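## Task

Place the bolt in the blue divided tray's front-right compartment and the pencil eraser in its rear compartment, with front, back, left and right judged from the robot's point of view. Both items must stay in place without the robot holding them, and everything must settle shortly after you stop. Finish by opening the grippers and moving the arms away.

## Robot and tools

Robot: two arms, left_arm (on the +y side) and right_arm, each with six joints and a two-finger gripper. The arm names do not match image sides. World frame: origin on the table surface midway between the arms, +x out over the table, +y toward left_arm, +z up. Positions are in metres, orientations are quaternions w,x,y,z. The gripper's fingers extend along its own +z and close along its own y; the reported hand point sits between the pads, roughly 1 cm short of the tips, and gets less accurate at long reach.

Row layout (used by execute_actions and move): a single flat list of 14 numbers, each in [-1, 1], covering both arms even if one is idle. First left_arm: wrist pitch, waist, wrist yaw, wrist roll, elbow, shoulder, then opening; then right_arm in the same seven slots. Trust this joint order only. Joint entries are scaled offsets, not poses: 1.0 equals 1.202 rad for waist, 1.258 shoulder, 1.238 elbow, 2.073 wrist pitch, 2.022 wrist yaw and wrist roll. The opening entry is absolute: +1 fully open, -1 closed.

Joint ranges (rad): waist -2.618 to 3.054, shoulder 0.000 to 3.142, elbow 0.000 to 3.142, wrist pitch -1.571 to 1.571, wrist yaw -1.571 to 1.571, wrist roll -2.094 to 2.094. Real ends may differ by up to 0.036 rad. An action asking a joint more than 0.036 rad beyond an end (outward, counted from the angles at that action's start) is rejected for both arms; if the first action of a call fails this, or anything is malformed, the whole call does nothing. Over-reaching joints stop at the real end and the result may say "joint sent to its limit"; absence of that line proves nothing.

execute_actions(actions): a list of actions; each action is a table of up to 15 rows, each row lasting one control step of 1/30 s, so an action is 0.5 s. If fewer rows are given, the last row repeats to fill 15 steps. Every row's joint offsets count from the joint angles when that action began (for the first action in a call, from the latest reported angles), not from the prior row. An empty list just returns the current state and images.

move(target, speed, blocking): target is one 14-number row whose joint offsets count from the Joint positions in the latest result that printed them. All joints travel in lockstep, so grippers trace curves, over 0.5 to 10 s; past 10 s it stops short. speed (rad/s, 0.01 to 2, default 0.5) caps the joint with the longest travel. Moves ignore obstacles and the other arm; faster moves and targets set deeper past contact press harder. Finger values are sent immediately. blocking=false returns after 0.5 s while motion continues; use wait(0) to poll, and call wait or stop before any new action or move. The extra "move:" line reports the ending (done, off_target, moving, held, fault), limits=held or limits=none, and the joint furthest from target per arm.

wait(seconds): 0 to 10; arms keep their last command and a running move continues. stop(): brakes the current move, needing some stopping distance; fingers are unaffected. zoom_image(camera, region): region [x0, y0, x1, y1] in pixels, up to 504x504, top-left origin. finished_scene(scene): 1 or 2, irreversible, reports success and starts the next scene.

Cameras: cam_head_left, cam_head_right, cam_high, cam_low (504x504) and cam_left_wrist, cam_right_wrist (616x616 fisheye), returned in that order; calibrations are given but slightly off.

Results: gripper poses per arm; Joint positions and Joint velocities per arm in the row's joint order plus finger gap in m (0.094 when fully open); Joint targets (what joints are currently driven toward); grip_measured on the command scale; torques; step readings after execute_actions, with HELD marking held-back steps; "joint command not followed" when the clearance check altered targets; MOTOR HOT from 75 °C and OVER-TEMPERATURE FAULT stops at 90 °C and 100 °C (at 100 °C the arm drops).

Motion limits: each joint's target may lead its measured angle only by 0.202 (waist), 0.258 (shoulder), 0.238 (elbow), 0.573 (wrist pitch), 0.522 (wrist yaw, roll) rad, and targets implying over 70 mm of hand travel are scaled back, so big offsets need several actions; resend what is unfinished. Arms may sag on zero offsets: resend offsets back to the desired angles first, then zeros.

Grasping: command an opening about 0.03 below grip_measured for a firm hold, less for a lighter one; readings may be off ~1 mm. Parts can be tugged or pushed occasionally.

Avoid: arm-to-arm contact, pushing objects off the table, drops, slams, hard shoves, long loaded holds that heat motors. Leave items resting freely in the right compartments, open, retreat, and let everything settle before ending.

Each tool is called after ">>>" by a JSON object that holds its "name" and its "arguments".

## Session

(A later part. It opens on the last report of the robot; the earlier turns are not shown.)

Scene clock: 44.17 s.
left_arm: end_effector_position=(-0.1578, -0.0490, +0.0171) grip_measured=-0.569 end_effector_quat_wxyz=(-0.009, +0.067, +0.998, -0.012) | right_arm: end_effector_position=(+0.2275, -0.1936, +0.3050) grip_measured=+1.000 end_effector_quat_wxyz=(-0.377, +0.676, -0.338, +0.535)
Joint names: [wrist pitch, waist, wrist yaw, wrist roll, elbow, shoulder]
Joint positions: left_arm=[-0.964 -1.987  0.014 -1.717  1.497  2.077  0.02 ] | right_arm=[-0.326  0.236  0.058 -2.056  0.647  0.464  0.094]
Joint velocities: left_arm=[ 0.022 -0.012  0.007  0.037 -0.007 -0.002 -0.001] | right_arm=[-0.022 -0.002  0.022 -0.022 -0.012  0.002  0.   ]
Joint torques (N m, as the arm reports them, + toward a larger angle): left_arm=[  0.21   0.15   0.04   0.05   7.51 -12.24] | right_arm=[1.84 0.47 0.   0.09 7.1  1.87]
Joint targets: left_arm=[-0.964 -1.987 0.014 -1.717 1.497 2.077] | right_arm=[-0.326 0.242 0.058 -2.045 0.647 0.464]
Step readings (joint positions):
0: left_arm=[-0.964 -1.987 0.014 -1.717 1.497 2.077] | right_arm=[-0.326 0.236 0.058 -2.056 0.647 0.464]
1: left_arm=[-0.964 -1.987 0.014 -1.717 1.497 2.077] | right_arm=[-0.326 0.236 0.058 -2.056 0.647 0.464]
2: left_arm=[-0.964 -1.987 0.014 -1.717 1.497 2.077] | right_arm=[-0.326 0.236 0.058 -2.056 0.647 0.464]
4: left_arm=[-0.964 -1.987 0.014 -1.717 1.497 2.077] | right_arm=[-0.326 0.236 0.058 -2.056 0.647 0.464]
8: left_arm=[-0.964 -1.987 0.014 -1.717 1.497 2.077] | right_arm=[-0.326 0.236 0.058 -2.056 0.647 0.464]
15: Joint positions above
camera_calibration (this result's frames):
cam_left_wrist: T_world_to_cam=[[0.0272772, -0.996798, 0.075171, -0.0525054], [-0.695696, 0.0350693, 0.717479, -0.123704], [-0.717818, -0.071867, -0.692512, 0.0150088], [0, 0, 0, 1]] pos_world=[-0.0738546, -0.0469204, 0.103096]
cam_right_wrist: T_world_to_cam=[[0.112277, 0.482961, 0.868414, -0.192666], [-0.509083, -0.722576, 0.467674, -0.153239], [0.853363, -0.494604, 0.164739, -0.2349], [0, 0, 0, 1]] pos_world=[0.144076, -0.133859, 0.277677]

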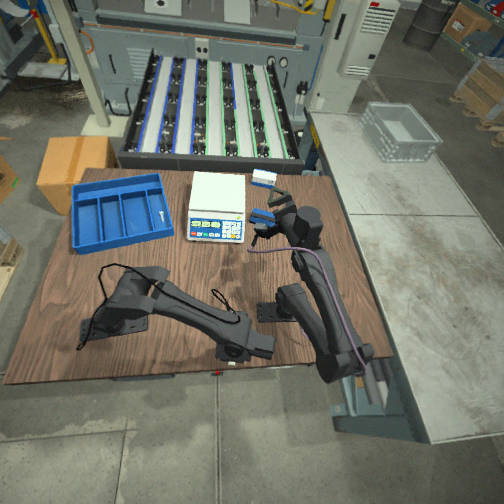

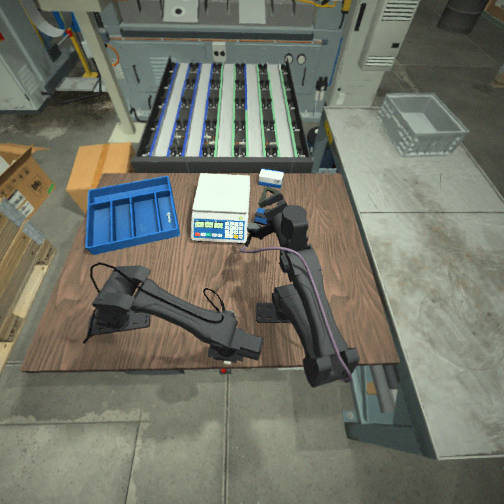

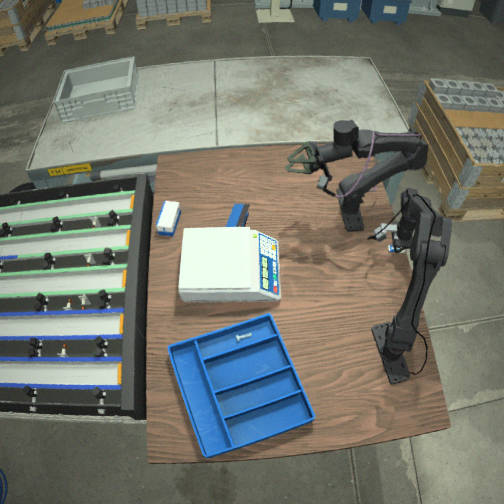

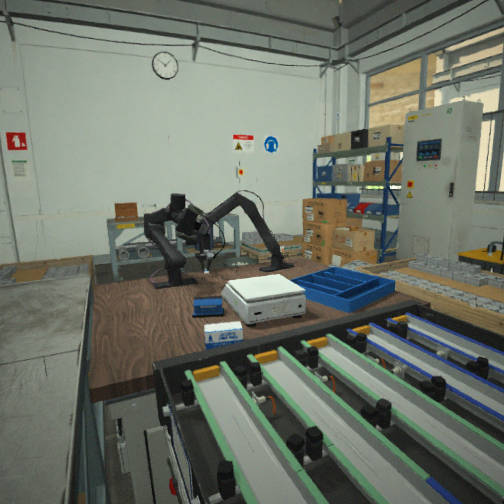

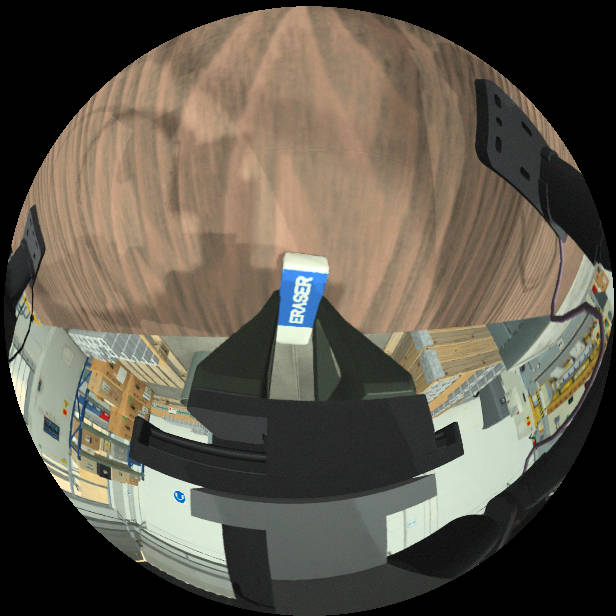

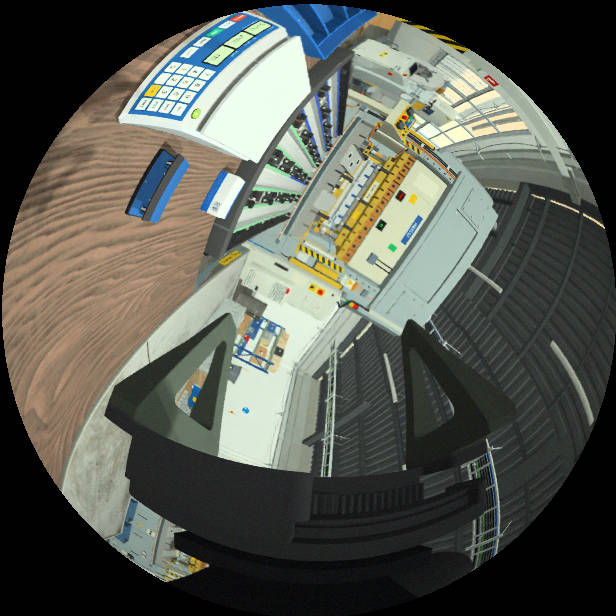

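>>> {"name": "execute_actions", "arguments": {"actions": [[[0,0,0,0,0,0,-0.63,0,0.005,0,0.005,0,0,1]]]}}

Scene clock: 44.73 s.
left_arm: end_effector_position=(-0.1578, -0.0490, +0.0171) grip_measured=-0.569 end_effector_quat_wxyz=(-0.009, +0.067, +0.998, -0.012) | right_arm: end_effector_position=(+0.2275, -0.1936, +0.3050) grip_measured=+1.000 end_effector_quat_wxyz=(-0.377, +0.676, -0.338, +0.535)
Joint names: [wrist pitch, waist, wrist yaw, wrist roll, elbow, shoulder]
Joint positions: left_arm=[-0.964 -1.987  0.014 -1.717  1.497  2.077  0.02 ] | right_arm=[-0.326  0.236  0.058 -2.056  0.647  0.464  0.094]
Joint velocities: left_arm=[-0.095 -0.007  0.022 -0.022 -0.002 -0.002 -0.001] | right_arm=[-0.022 -0.022  0.007 -0.022 -0.012 -0.002  0.   ]
Joint torques (N m, as the arm reports them, + toward a larger angle): left_arm=[  0.25   0.04   0.05   0.06   7.44 -12.25] | right_arm=[1.84 0.49 0.   0.1  7.12 1.86]
Joint targets: left_arm=[-0.964 -1.987 0.014 -1.717 1.497 2.077] | right_arm=[-0.326 0.242 0.058 -2.045 0.647 0.464]
Step readings (joint positions):
0: left_arm=[-0.964 -1.987 0.014 -1.717 1.497 2.077] | right_arm=[-0.326 0.236 0.058 -2.056 0.647 0.464]
1: left_arm=[-0.964 -1.987 0.014 -1.717 1.497 2.077] | right_arm=[-0.326 0.236 0.058 -2.056 0.647 0.464]
2: left_arm=[-0.964 -1.987 0.014 -1.717 1.497 2.077] | right_arm=[-0.326 0.236 0.058 -2.056 0.647 0.464]
4: left_arm=[-0.964 -1.987 0.014 -1.717 1.497 2.077] | right_arm=[-0.326 0.236 0.058 -2.056 0.647 0.464]
8: left_arm=[-0.964 -1.987 0.014 -1.717 1.497 2.077] | right_arm=[-0.326 0.236 0.058 -2.056 0.647 0.464]
15: Joint positions above
camera_calibration (this result's frames):
cam_left_wrist: T_world_to_cam=[[0.0272772, -0.996798, 0.075171, -0.0525054], [-0.695696, 0.0350693, 0.717479, -0.123704], [-0.717818, -0.071867, -0.692512, 0.0150088], [0, 0, 0, 1]] pos_world=[-0.0738546, -0.0469204, 0.103096]
cam_right_wrist: T_world_to_cam=[[0.112277, 0.482961, 0.868414, -0.192666], [-0.509083, -0.722576, 0.467674, -0.153239], [0.853363, -0.494604, 0.164739, -0.2349], [0, 0, 0, 1]] pos_world=[0.144076, -0.133859, 0.277677]

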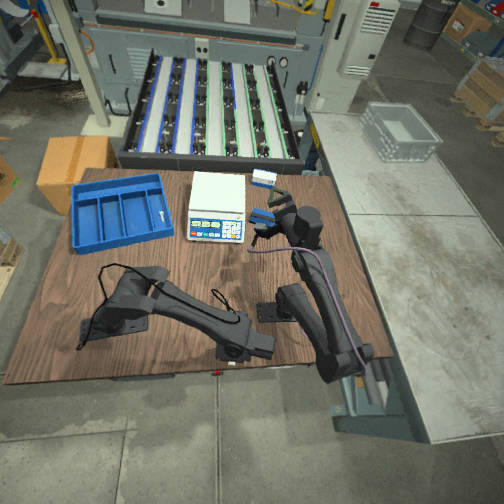

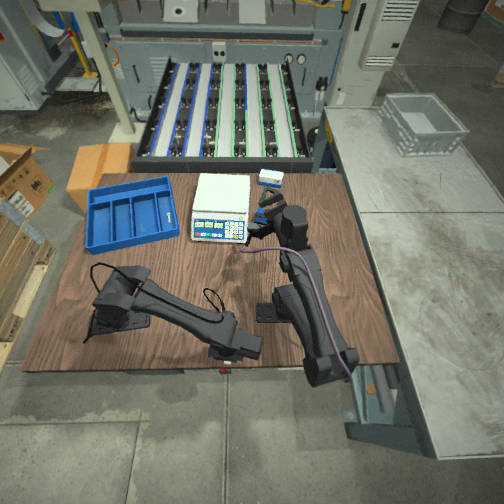

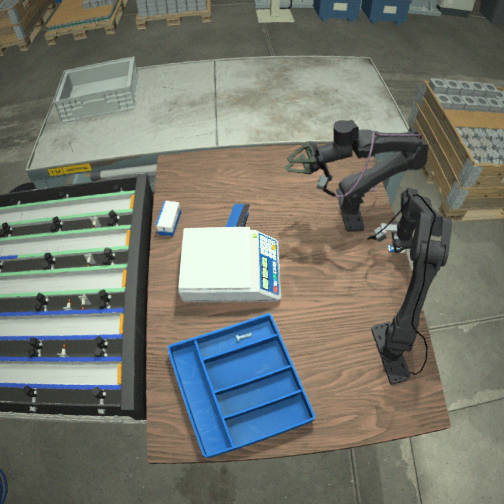

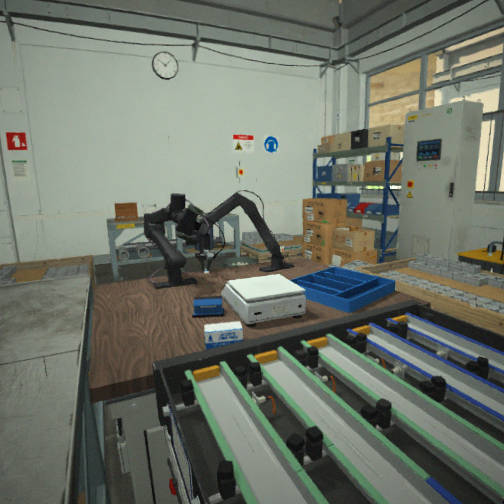

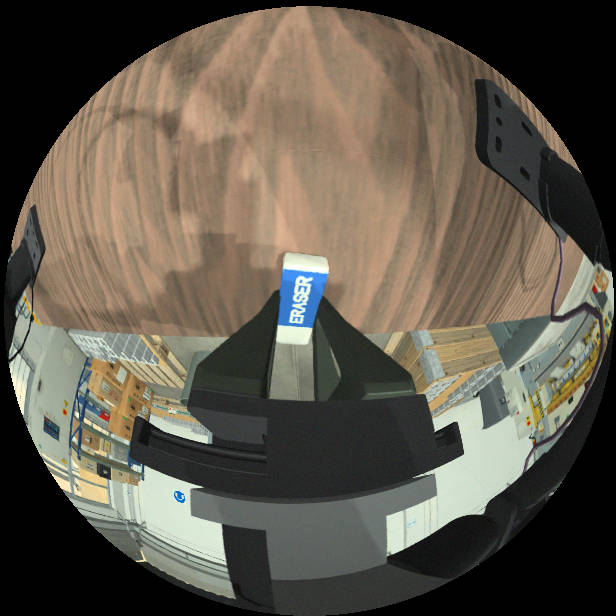

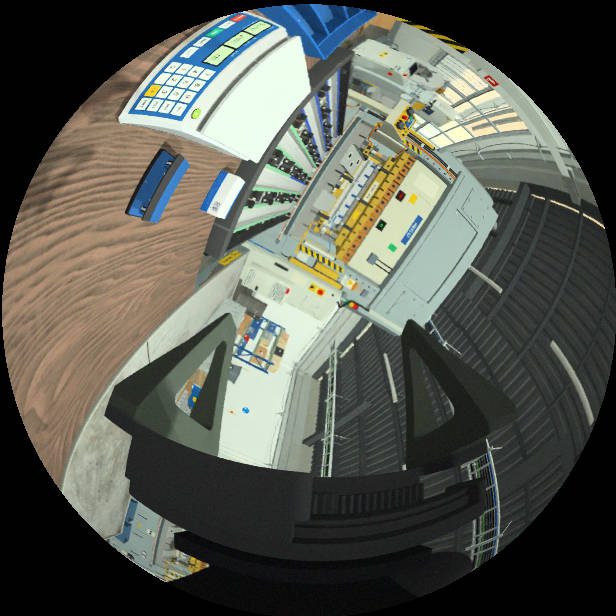

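>>> {"name": "execute_actions", "arguments": {"actions": [[[-0.02,0,0,0,0.03,0,-0.615,0,0.005,0,0.005,0,0,1],[-0.04,0,0,0,0.06,-0.02,-0.615,0,0.005,0,0.005,0,0,1],[-0.06,0,0,0,0.09,-0.04,-0.615,0,0.005,0,0.005,0,0,1],[-0.08,0,0,0,0.12,-0.05,-0.615,0,0.005,0,0.005,0,0,1],[-0.09,0,0,0,0.14,-0.06,-0.615,0,0.005,0,0.005,0,0,1]]]}}

Scene clock: 45.83 s.
left_arm: end_effector_position=(-0.1627, -0.0659, +0.0879) grip_measured=-0.569 end_effector_quat_wxyz=(-0.019, +0.067, +0.996, -0.056) | right_arm: end_effector_position=(+0.2275, -0.1936, +0.3050) grip_measured=+1.000 end_effector_quat_wxyz=(-0.377, +0.676, -0.338, +0.535)
Joint names: [wrist pitch, waist, wrist yaw, wrist roll, elbow, shoulder]
Joint positions: left_arm=[-1.118 -1.987  0.014 -1.717  1.664  2.     0.02 ] | right_arm=[-0.326  0.236  0.058 -2.056  0.647  0.464  0.094]
Joint velocities: left_arm=[-0.198 -0.002  0.007 -0.007  0.012 -0.017  0.   ] | right_arm=[-0.051  0.002 -0.022  0.037 -0.002 -0.002  0.   ]
Joint torques (N m, as the arm reports them, + toward a larger angle): left_arm=[  0.22  -0.2    0.08   0.02   8.51 -11.91] | right_arm=[1.84 0.49 0.   0.1  7.09 1.88]
Joint targets: left_arm=[-1.151 -1.987 0.014 -1.717 1.671 2.002] | right_arm=[-0.326 0.242 0.058 -2.045 0.647 0.464]
Step readings (joint positions):
0: left_arm=[-0.964 -1.987 0.014 -1.717 1.497 2.077] | right_arm=[-0.326 0.236 0.058 -2.056 0.647 0.464]
1: left_arm=[-0.967 -1.987 0.014 -1.717 1.499 2.077] | right_arm=[-0.326 0.236 0.058 -2.056 0.647 0.464]
2: left_arm=[-0.979 -1.987 0.014 -1.717 1.507 2.077] | right_arm=[-0.326 0.236 0.058 -2.056 0.647 0.464]
4: left_arm=[-1.027 -1.987 0.014 -1.717 1.548 2.076] | right_arm=[-0.326 0.236 0.058 -2.056 0.647 0.464]
8: left_arm=[-1.082 -1.987 0.014 -1.717 1.642 2.033] | right_arm=[-0.326 0.236 0.058 -2.056 0.647 0.464]
15: Joint positions above
camera_calibration (this result's frames):
cam_left_wrist: T_world_to_cam=[[0.0302402, -0.986484, 0.161041, -0.0808724], [-0.677554, 0.0982184, 0.728886, -0.171169], [-0.734852, -0.131155, -0.665426, 0.0502972], [0, 0, 0, 1]] pos_world=[-0.0765697, -0.0563707, 0.171256]
cam_right_wrist: T_world_to_cam=[[0.112277, 0.482961, 0.868414, -0.192666], [-0.509083, -0.722576, 0.467674, -0.153239], [0.853363, -0.494604, 0.164739, -0.2349], [0, 0, 0, 1]] pos_world=[0.144076, -0.133859, 0.277677]

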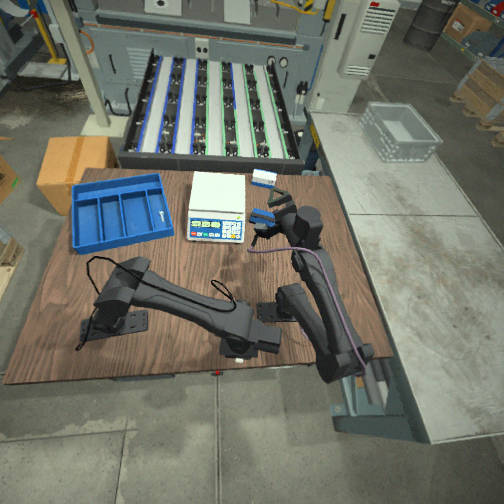

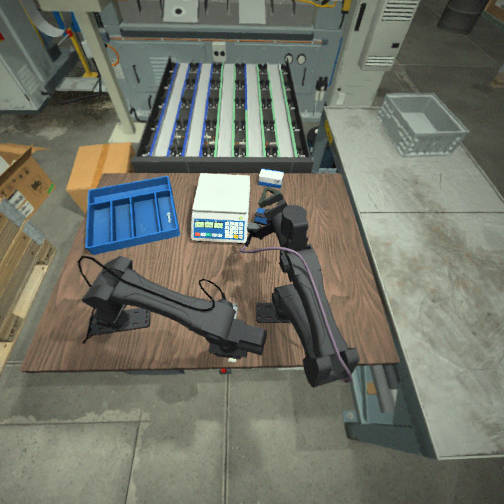

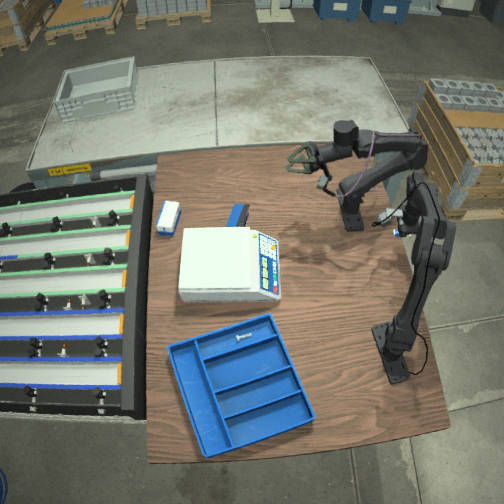

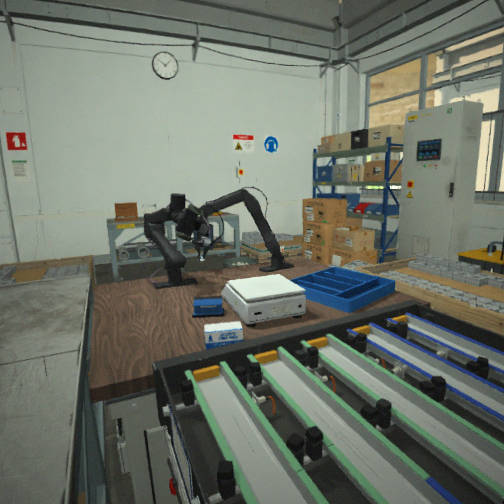

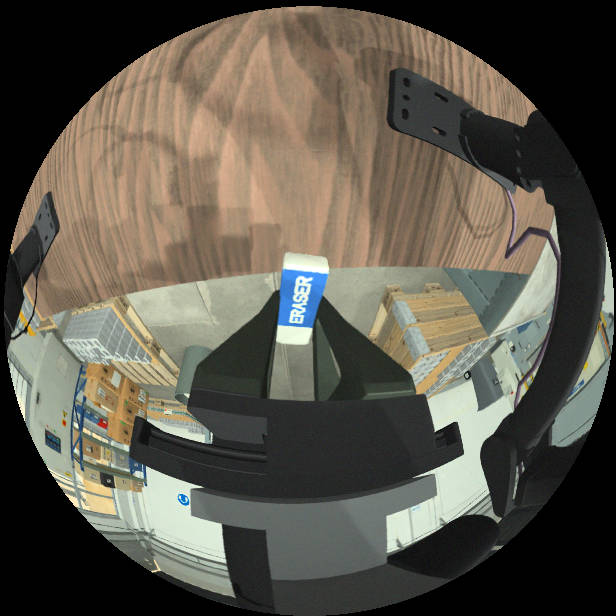

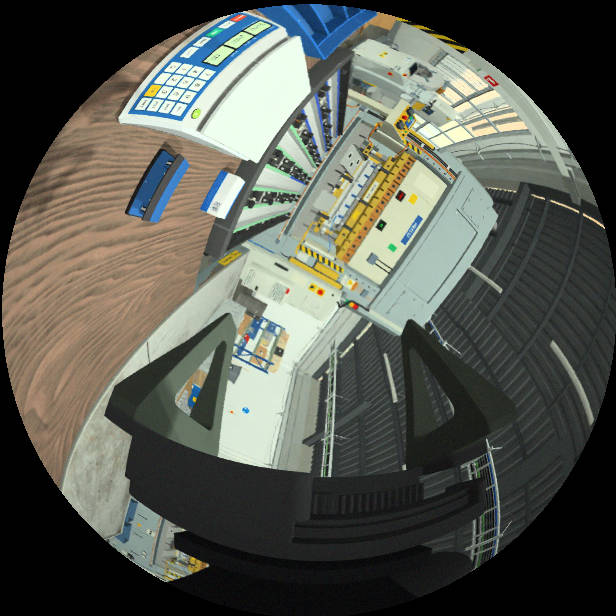

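>>> {"name": "move", "arguments": {"target": [-0.184,0.863,0,0,0.288,-0.0795,-0.615,0,0.005,0,0.005,0,0,1], "speed": 0.9}}

Scene clock: 47.87 s.
left_arm: end_effector_position=(+0.2218, +0.0435, +0.2022) grip_measured=-0.569 end_effector_quat_wxyz=(+0.019, -0.437, +0.895, -0.085) | right_arm: end_effector_position=(+0.2279, -0.1949, +0.3023) grip_measured=+1.000 end_effector_quat_wxyz=(-0.372, +0.678, -0.341, +0.535)
Joint names: [wrist pitch, waist, wrist yaw, wrist roll, elbow, shoulder]
Joint positions: left_arm=[-1.479 -0.944  0.015 -1.717  2.     1.918  0.02 ] | right_arm=[-0.332  0.236  0.066 -2.059  0.645  0.466  0.094]
Joint velocities: left_arm=[-0.022  0.002 -0.037 -0.081  0.007  0.002  0.   ] | right_arm=[-0.007 -0.002  0.11  -0.066  0.002  0.002  0.   ]
Joint torques (N m, as the arm reports them, + toward a larger angle): left_arm=[  0.29  -0.49   0.01   0.05   9.49 -12.78] | right_arm=[ 1.91  0.53 -0.07  0.13  7.32  1.73]
Joint targets: left_arm=[-1.499 -0.950 0.013 -1.717 2.021 1.900] | right_arm=[-0.326 0.243 0.058 -2.045 0.647 0.464]
move: done; limits=none; left_arm: farthest joint: the elbow, 0.020 radians from its target (0.357 radians at the start); right_arm: farthest joint: the wrist roll, 0.013 radians from its target (0.010 radians at the start)
camera_calibration (this result's frames):
cam_left_wrist: T_world_to_cam=[[0.860514, -0.462378, 0.213829, -0.220611], [-0.453957, -0.50552, 0.733739, -0.0290032], [-0.23117, -0.728461, -0.644907, 0.33332], [0, 0, 0, 1]] pos_world=[0.253727, 0.126143, 0.283414]
cam_right_wrist: T_world_to_cam=[[0.1229, 0.487309, 0.864538, -0.190168], [-0.510279, -0.716135, 0.476199, -0.153783], [0.851182, -0.49968, 0.160651, -0.234699], [0, 0, 0, 1]] pos_world=[0.144671, -0.134733, 0.275343]

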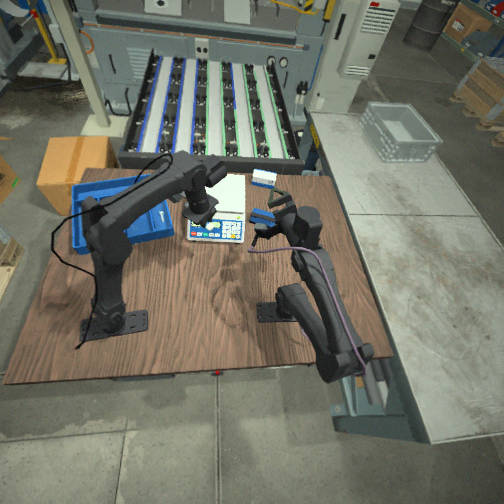

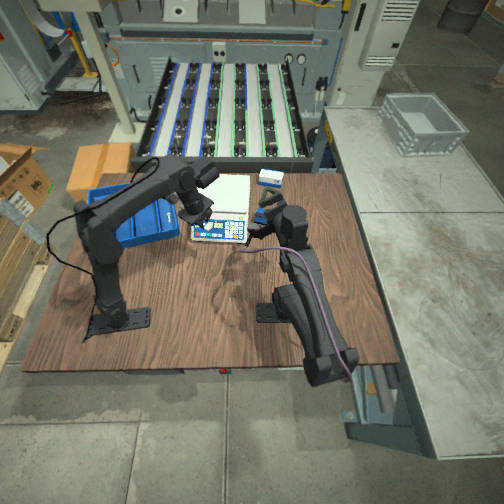

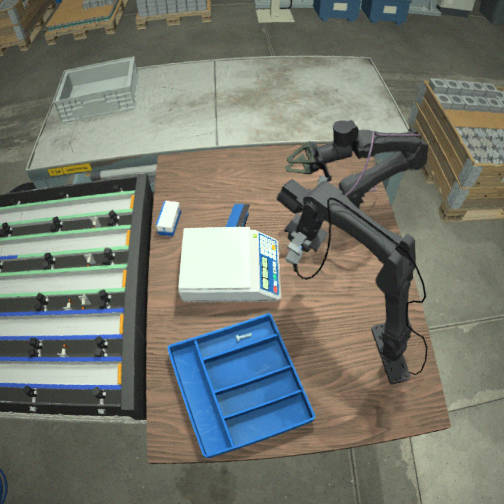

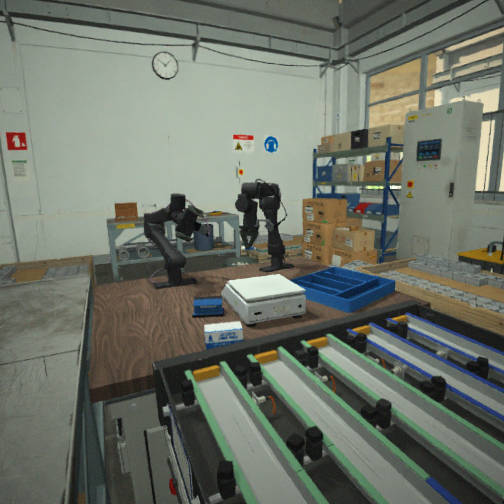

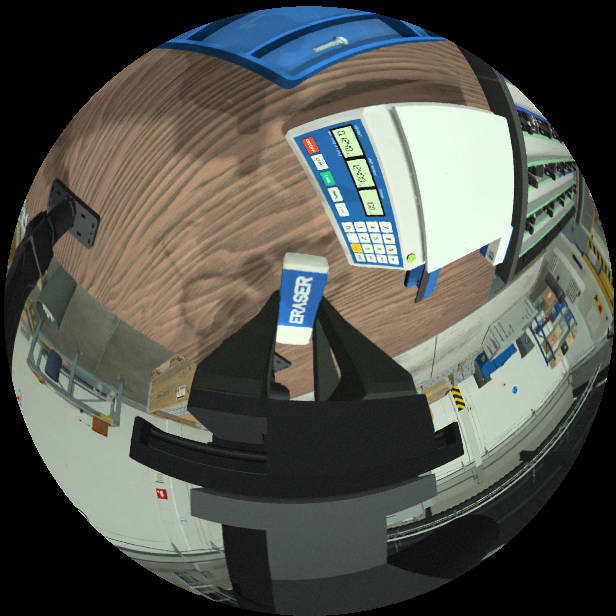

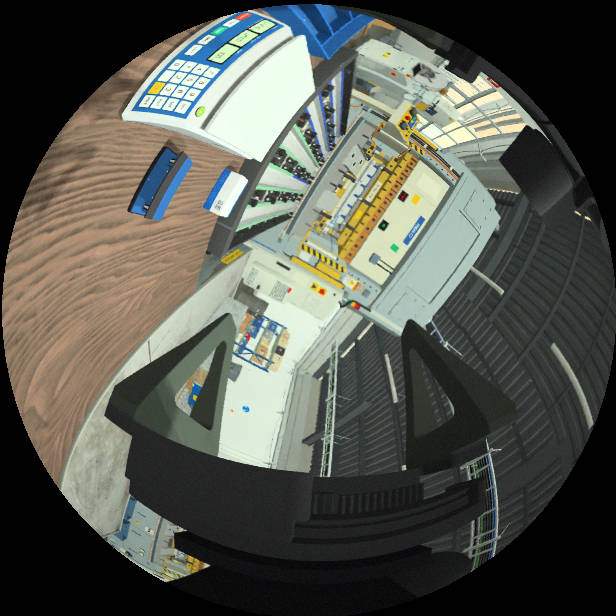

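>>> {"name": "zoom_image", "arguments": {"camera": "cam_high", "region": [150,300,330,470]}}

>>> {"name": "zoom_image", "arguments": {"camera": "cam_head_right", "region": [70,165,200,265]}}

Region (150, 300, 330, 470) of cam_high's 504x504 image, scaled by 2.800, with more detail than that image has.

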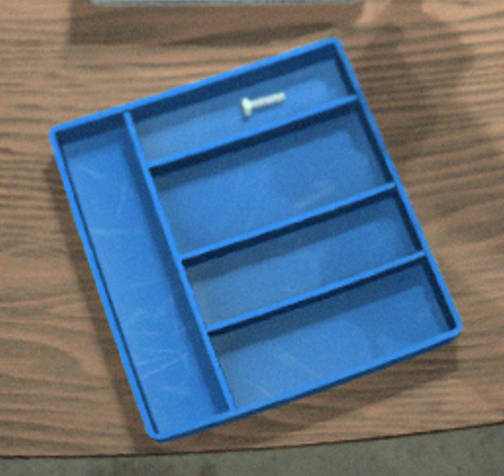

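Region (70, 165, 200, 265) of cam_head_right's 504x504 image, scaled by 3.877, with more detail than that image has; it fills the top 388 rows of this view, and the rest is white.

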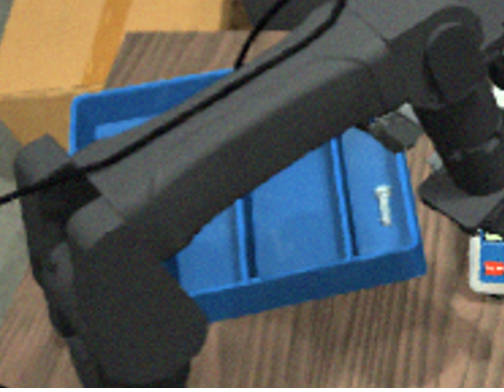

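>>> {"name": "move", "arguments": {"target": [0.319,0.802,0,0.023,0.085,0.314,-0.615,0,0.005,0,0.005,0,0,1], "speed": 0.8}}

Scene clock: 50.90 s.
left_arm: end_effector_position=(+0.5180, +0.4166, +0.1009) grip_measured=-0.569 end_effector_quat_wxyz=(-0.181, +0.768, -0.587, +0.183) | right_arm: end_effector_position=(+0.2279, -0.1949, +0.3023) grip_measured=+1.000 end_effector_quat_wxyz=(-0.372, +0.678, -0.340, +0.535)
Joint names: [wrist pitch, waist, wrist yaw, wrist roll, elbow, shoulder]
Joint positions: left_arm=[-0.819  0.022  0.015 -1.682  2.077  2.308  0.02 ] | right_arm=[-0.332  0.236  0.066 -2.059  0.645  0.466  0.094]
Joint velocities: left_arm=[-0.051 -0.002 -0.007 -0.066 -0.007  0.002 -0.001] | right_arm=[-0.081  0.002 -0.007 -0.037 -0.007 -0.002  0.   ]
Joint torques (N m, as the arm reports them, + toward a larger angle): left_arm=[  1.11  -0.19   0.04   0.12  11.27 -15.27] | right_arm=[1.86 0.48 0.   0.11 7.12 1.86]
Joint targets: left_arm=[-0.818 0.020 0.015 -1.671 2.105 2.313] | right_arm=[-0.332 0.242 0.066 -2.048 0.645 0.466]
move: off_target (left_arm); limits=none; left_arm: farthest joint: the elbow, 0.028 radians from its target (0.105 radians at the start); right_arm: farthest joint: the wrist roll, 0.010 radians from its target (0.010 radians at the start)
camera_calibration (this result's frames):
cam_left_wrist: T_world_to_cam=[[0.757432, 0.392165, 0.522019, -0.615055], [-0.111665, -0.709935, 0.695358, 0.280056], [0.643295, -0.584978, -0.493936, 0.0802958], [0, 0, 0, 1]] pos_world=[0.445481, 0.486996, 0.165993]
cam_right_wrist: T_world_to_cam=[[0.122751, 0.487969, 0.864187, -0.189899], [-0.510248, -0.715838, 0.476679, -0.153878], [0.851222, -0.499462, 0.161115, -0.234806], [0, 0, 0, 1]] pos_world=[0.144667, -0.134763, 0.275289]

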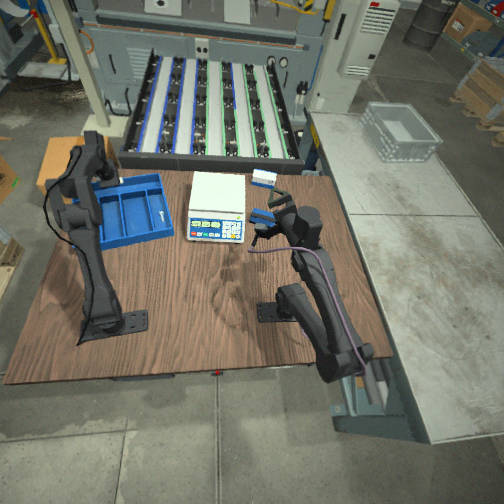

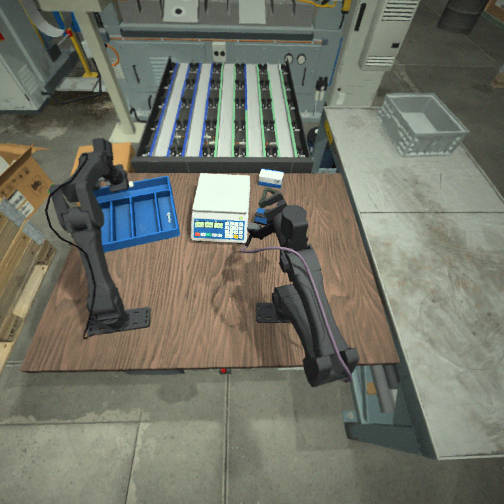

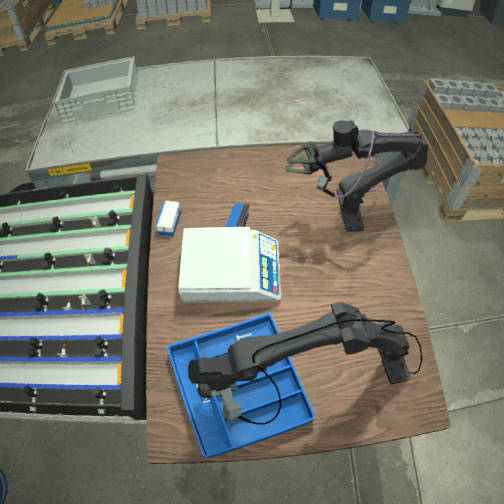

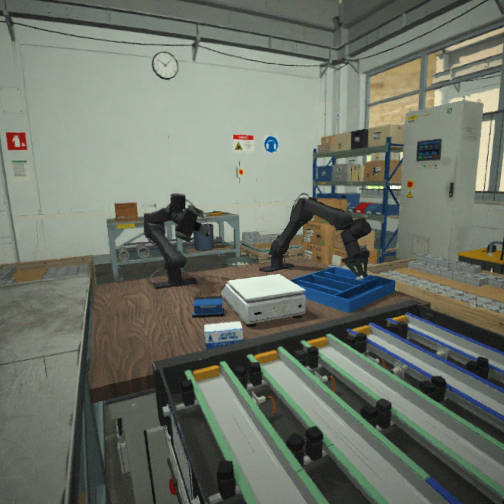

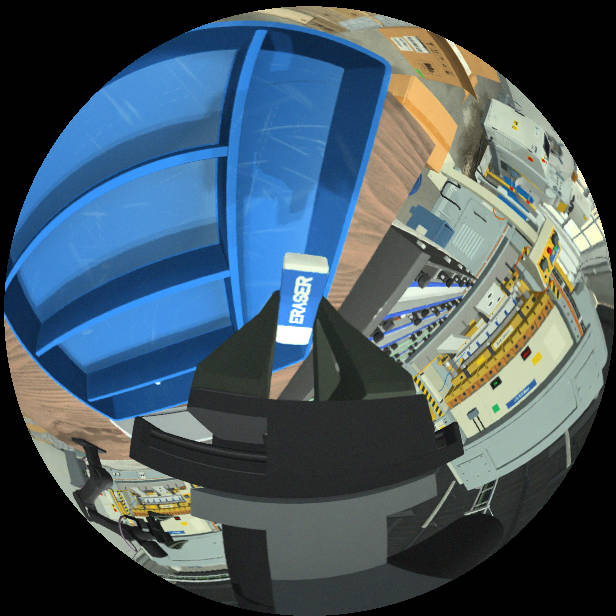

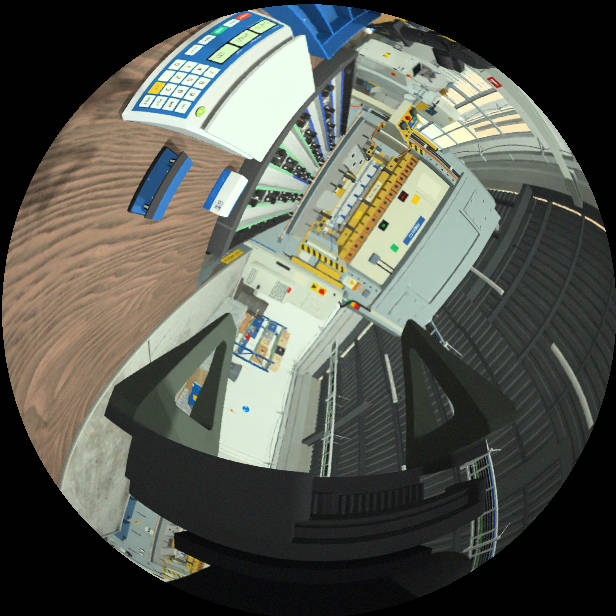

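>>> {"name": "zoom_image", "arguments": {"camera": "cam_left_wrist", "region": [180,20,420,360]}}

Region (180, 20, 420, 360) of cam_left_wrist's 616x616 image, scaled by 1.482, with more detail than that image has; it fills the left 356 columns of this view, and the rest is white.

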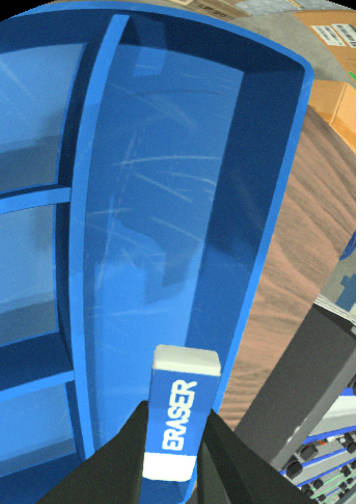

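>>> {"name": "zoom_image", "arguments": {"camera": "cam_low", "region": [290,200,410,320]}}

>>> {"name": "zoom_image", "arguments": {"camera": "cam_high", "region": [150,320,300,470]}}

Region (290, 200, 410, 320) of cam_low's 504x504 image, scaled by 4.200, with more detail than that image has.

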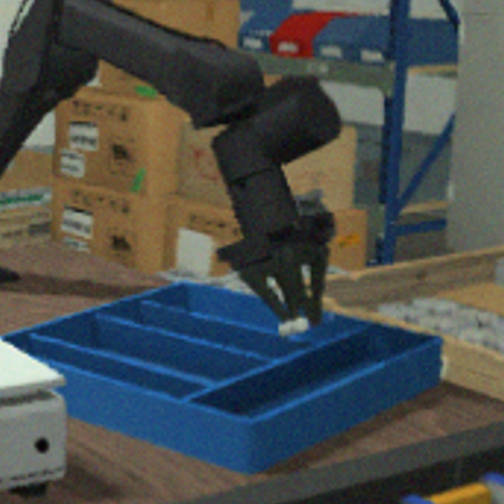

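Region (150, 320, 300, 470) of cam_high's 504x504 image, scaled by 3.360, with more detail than that image has.

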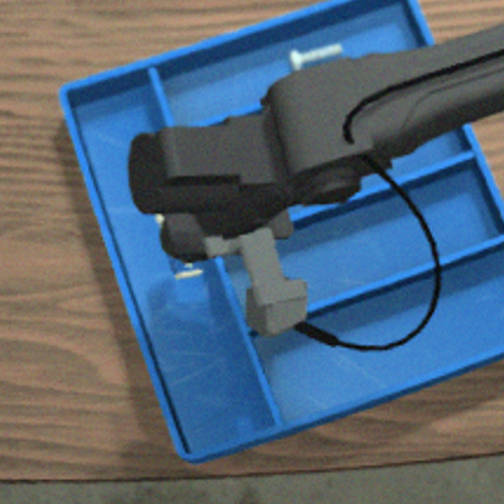

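>>> {"name": "move", "arguments": {"target": [-0.03,0,0,0.01,0.2165,0.204,-0.615,0,0.005,0,0.005,0,0,1], "speed": 0.25}}

Scene clock: 53.93 s.
left_arm: end_effector_position=(+0.5493, +0.4216, +0.0450) grip_measured=-0.569 end_effector_quat_wxyz=(-0.165, +0.770, -0.594, +0.166) | right_arm: end_effector_position=(+0.2279, -0.1949, +0.3023) grip_measured=+1.000 end_effector_quat_wxyz=(-0.371, +0.678, -0.340, +0.535)
Joint names: [wrist pitch, waist, wrist yaw, wrist roll, elbow, shoulder]
Joint positions: left_arm=[-0.862  0.022  0.015 -1.673  2.317  2.553  0.02 ] | right_arm=[-0.332  0.236  0.066 -2.06   0.645  0.466  0.094]
Joint velocities: left_arm=[-0.022  0.002 -0.051 -0.022  0.002 -0.007  0.001] | right_arm=[ 0.022 -0.012  0.051 -0.037 -0.002 -0.002  0.   ]
Joint torques (N m, as the arm reports them, + toward a larger angle): left_arm=[  0.85  -0.06   0.03   0.15  11.04 -16.48] | right_arm=[1.84 0.48 0.   0.1  7.11 1.84]
Joint targets: left_arm=[-0.882 0.022 0.015 -1.662 2.345 2.564] | right_arm=[-0.332 0.242 0.066 -2.049 0.645 0.466]
move: off_target (left_arm); limits=none; left_arm: farthest joint: the elbow, 0.028 radians from its target (0.268 radians at the start); right_arm: farthest joint: the wrist roll, 0.011 radians from its target (0.010 radians at the start)
camera_calibration (this result's frames):
cam_left_wrist: T_world_to_cam=[[0.78458, 0.38795, 0.483662, -0.622904], [-0.0835791, -0.706772, 0.702487, 0.308931], [0.614369, -0.591581, -0.522095, 0.0554031], [0, 0, 0, 1]] pos_world=[0.4805, 0.492775, 0.113181]
cam_right_wrist: T_world_to_cam=[[0.122602, 0.488628, 0.863835, -0.18963], [-0.510216, -0.715541, 0.477159, -0.153972], [0.851263, -0.499243, 0.161579, -0.234912], [0, 0, 0, 1]] pos_world=[0.144662, -0.134793, 0.275235]

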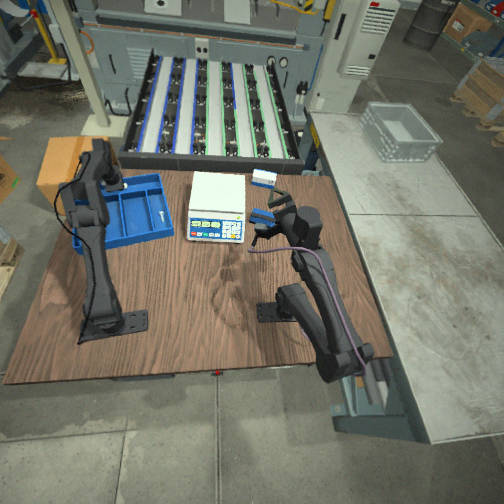

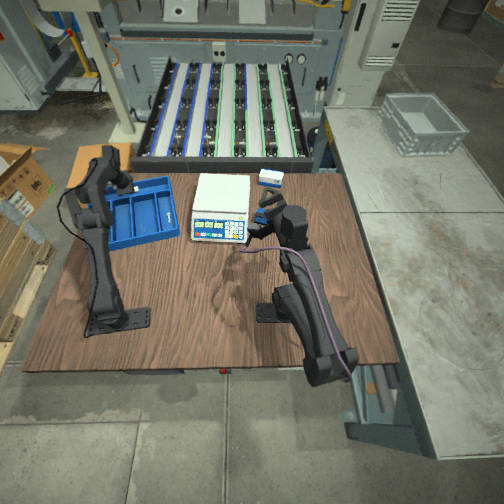

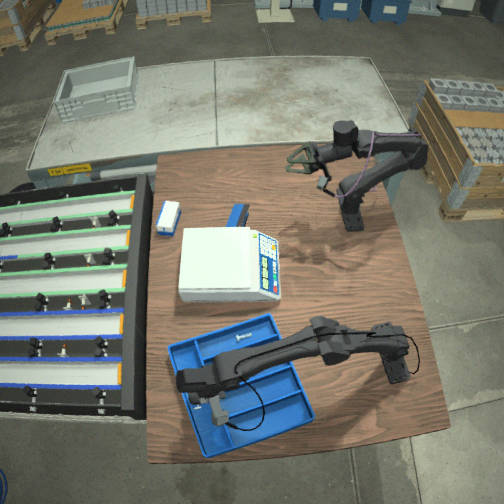

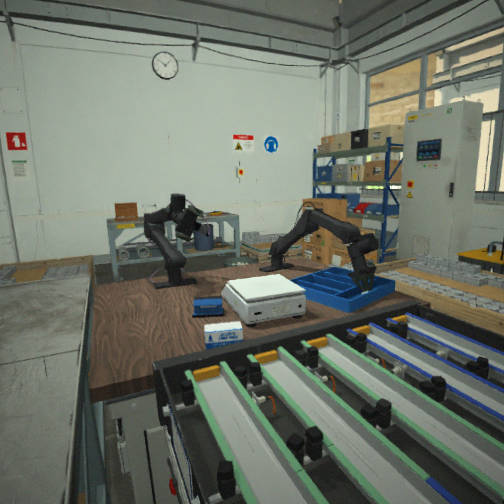

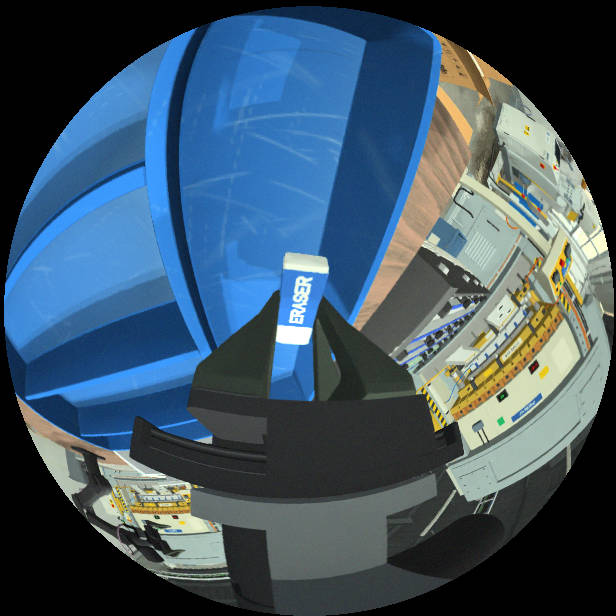

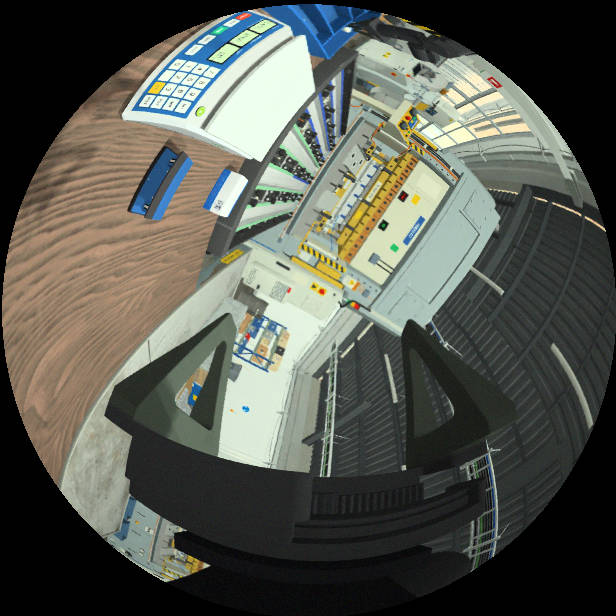

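>>> {"name": "execute_actions", "arguments": {"actions": [[[0,0,0,0.005,0.0,0.008,-0.615,0,0.005,0,0.005,0,0,1],[0,0,0,0.005,-0.006,0.008,-0.615,0,0.005,0,0.005,0,0,1],[0,0,0,0.005,-0.012,0.008,-0.615,0,0.005,0,0.005,0,0,1],[0,0,0,0.005,-0.018,0.008,-0.615,0,0.005,0,0.005,0,0,1],[0,0,0,0.005,-0.024,0.008,-0.615,0,0.005,0,0.005,0,0,1]]]}}

Scene clock: 54.80 s.
left_arm: end_effector_position=(+0.5461, +0.4211, +0.0391) grip_measured=-0.569 end_effector_quat_wxyz=(-0.160, +0.771, -0.595, +0.161) | right_arm: end_effector_position=(+0.2279, -0.1949, +0.3023) grip_measured=+1.000 end_effector_quat_wxyz=(-0.371, +0.678, -0.340, +0.535)
Joint names: [wrist pitch, waist, wrist yaw, wrist roll, elbow, shoulder]
Joint positions: left_arm=[-0.859  0.022  0.015 -1.673  2.3    2.553  0.02 ] | right_arm=[-0.332  0.236  0.066 -2.06   0.645  0.466  0.094]
Joint velocities: left_arm=[ 0.037 -0.017  0.007  0.022 -0.002  0.002  0.001] | right_arm=[-0.007 -0.007 -0.007  0.007 -0.012 -0.022  0.   ]
Joint torques (N m, as the arm reports them, + toward a larger angle): left_arm=[  0.91   0.13   0.09   0.16   7.52 -16.59] | right_arm=[1.85 0.48 0.01 0.11 7.13 1.87]
Joint targets: left_arm=[-0.862 0.022 0.015 -1.663 2.287 2.563] | right_arm=[-0.332 0.242 0.066 -2.050 0.645 0.466]
Step readings (joint positions):
0: left_arm=[-0.862 0.022 0.015 -1.673 2.317 2.553] | right_arm=[-0.332 0.236 0.066 -2.060 0.645 0.466]
1: left_arm=[-0.862 0.022 0.015 -1.673 2.317 2.553] | right_arm=[-0.332 0.236 0.066 -2.060 0.645 0.466]
2: left_arm=[-0.862 0.022 0.015 -1.673 2.317 2.553] | right_arm=[-0.332 0.236 0.066 -2.060 0.645 0.466]
4: left_arm=[-0.862 0.022 0.015 -1.673 2.317 2.553] | right_arm=[-0.332 0.236 0.066 -2.060 0.645 0.466]
8: left_arm=[-0.859 0.022 0.015 -1.673 2.305 2.553] | right_arm=[-0.332 0.236 0.066 -2.060 0.645 0.466]
15: Joint positions above
camera_calibration (this result's frames):
cam_left_wrist: T_world_to_cam=[[0.791381, 0.388665, 0.471863, -0.620965], [-0.0739959, -0.705295, 0.705041, 0.306509], [0.606828, -0.592872, -0.529398, 0.0588888], [0, 0, 0, 1]] pos_world=[0.478365, 0.49244, 0.108085]
cam_right_wrist: T_world_to_cam=[[0.122602, 0.488628, 0.863835, -0.18963], [-0.510216, -0.715541, 0.477159, -0.153972], [0.851263, -0.499243, 0.161579, -0.234912], [0, 0, 0, 1]] pos_world=[0.144662, -0.134793, 0.275235]

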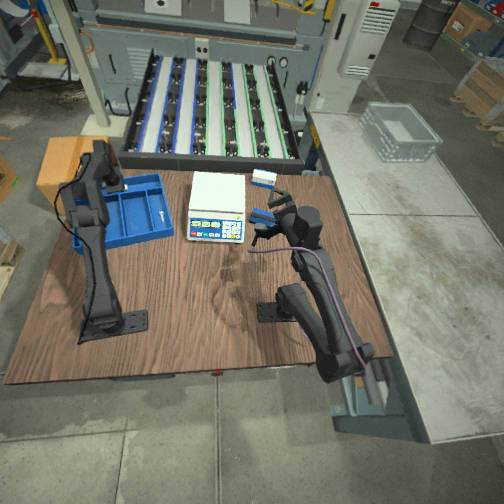

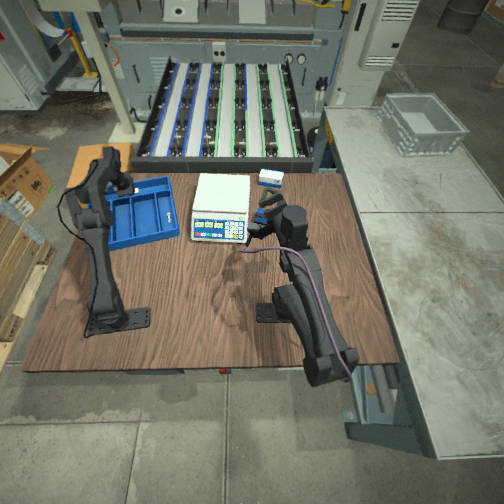

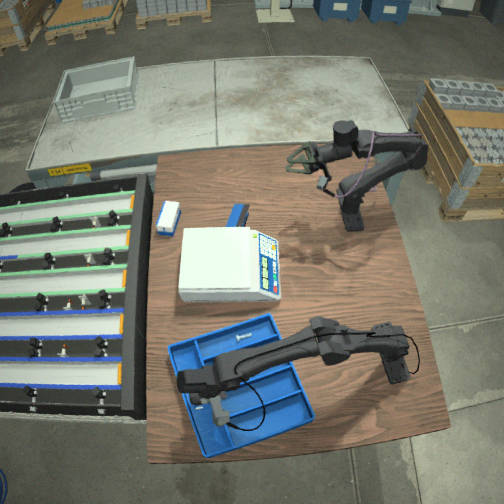

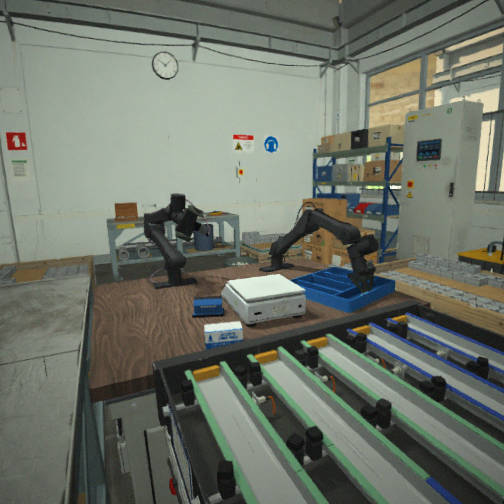

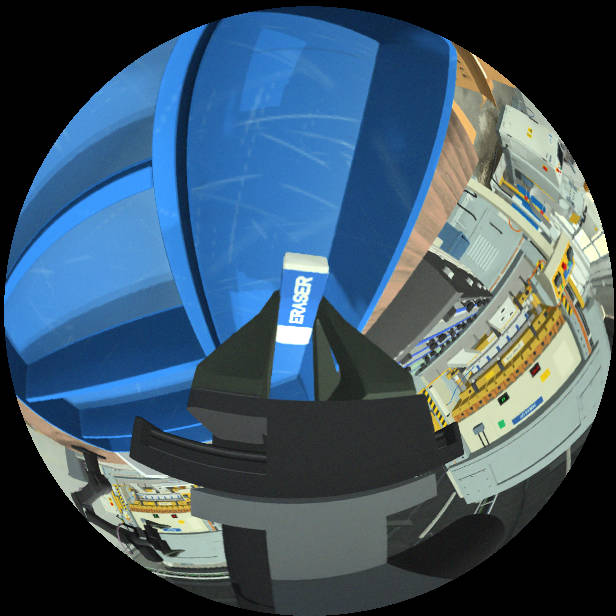

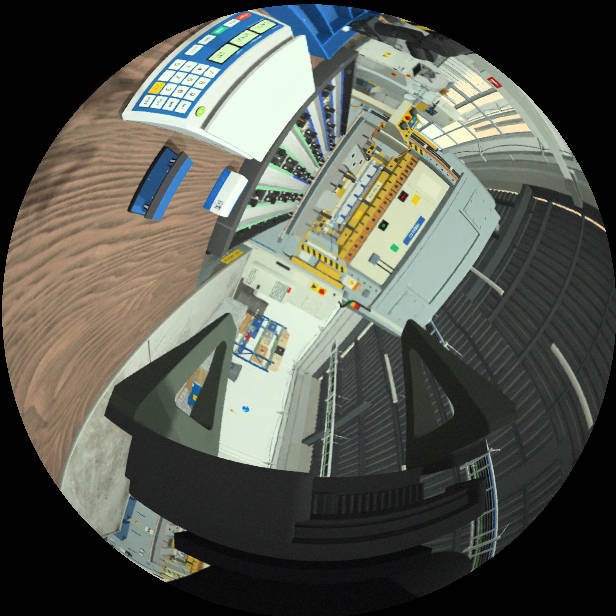

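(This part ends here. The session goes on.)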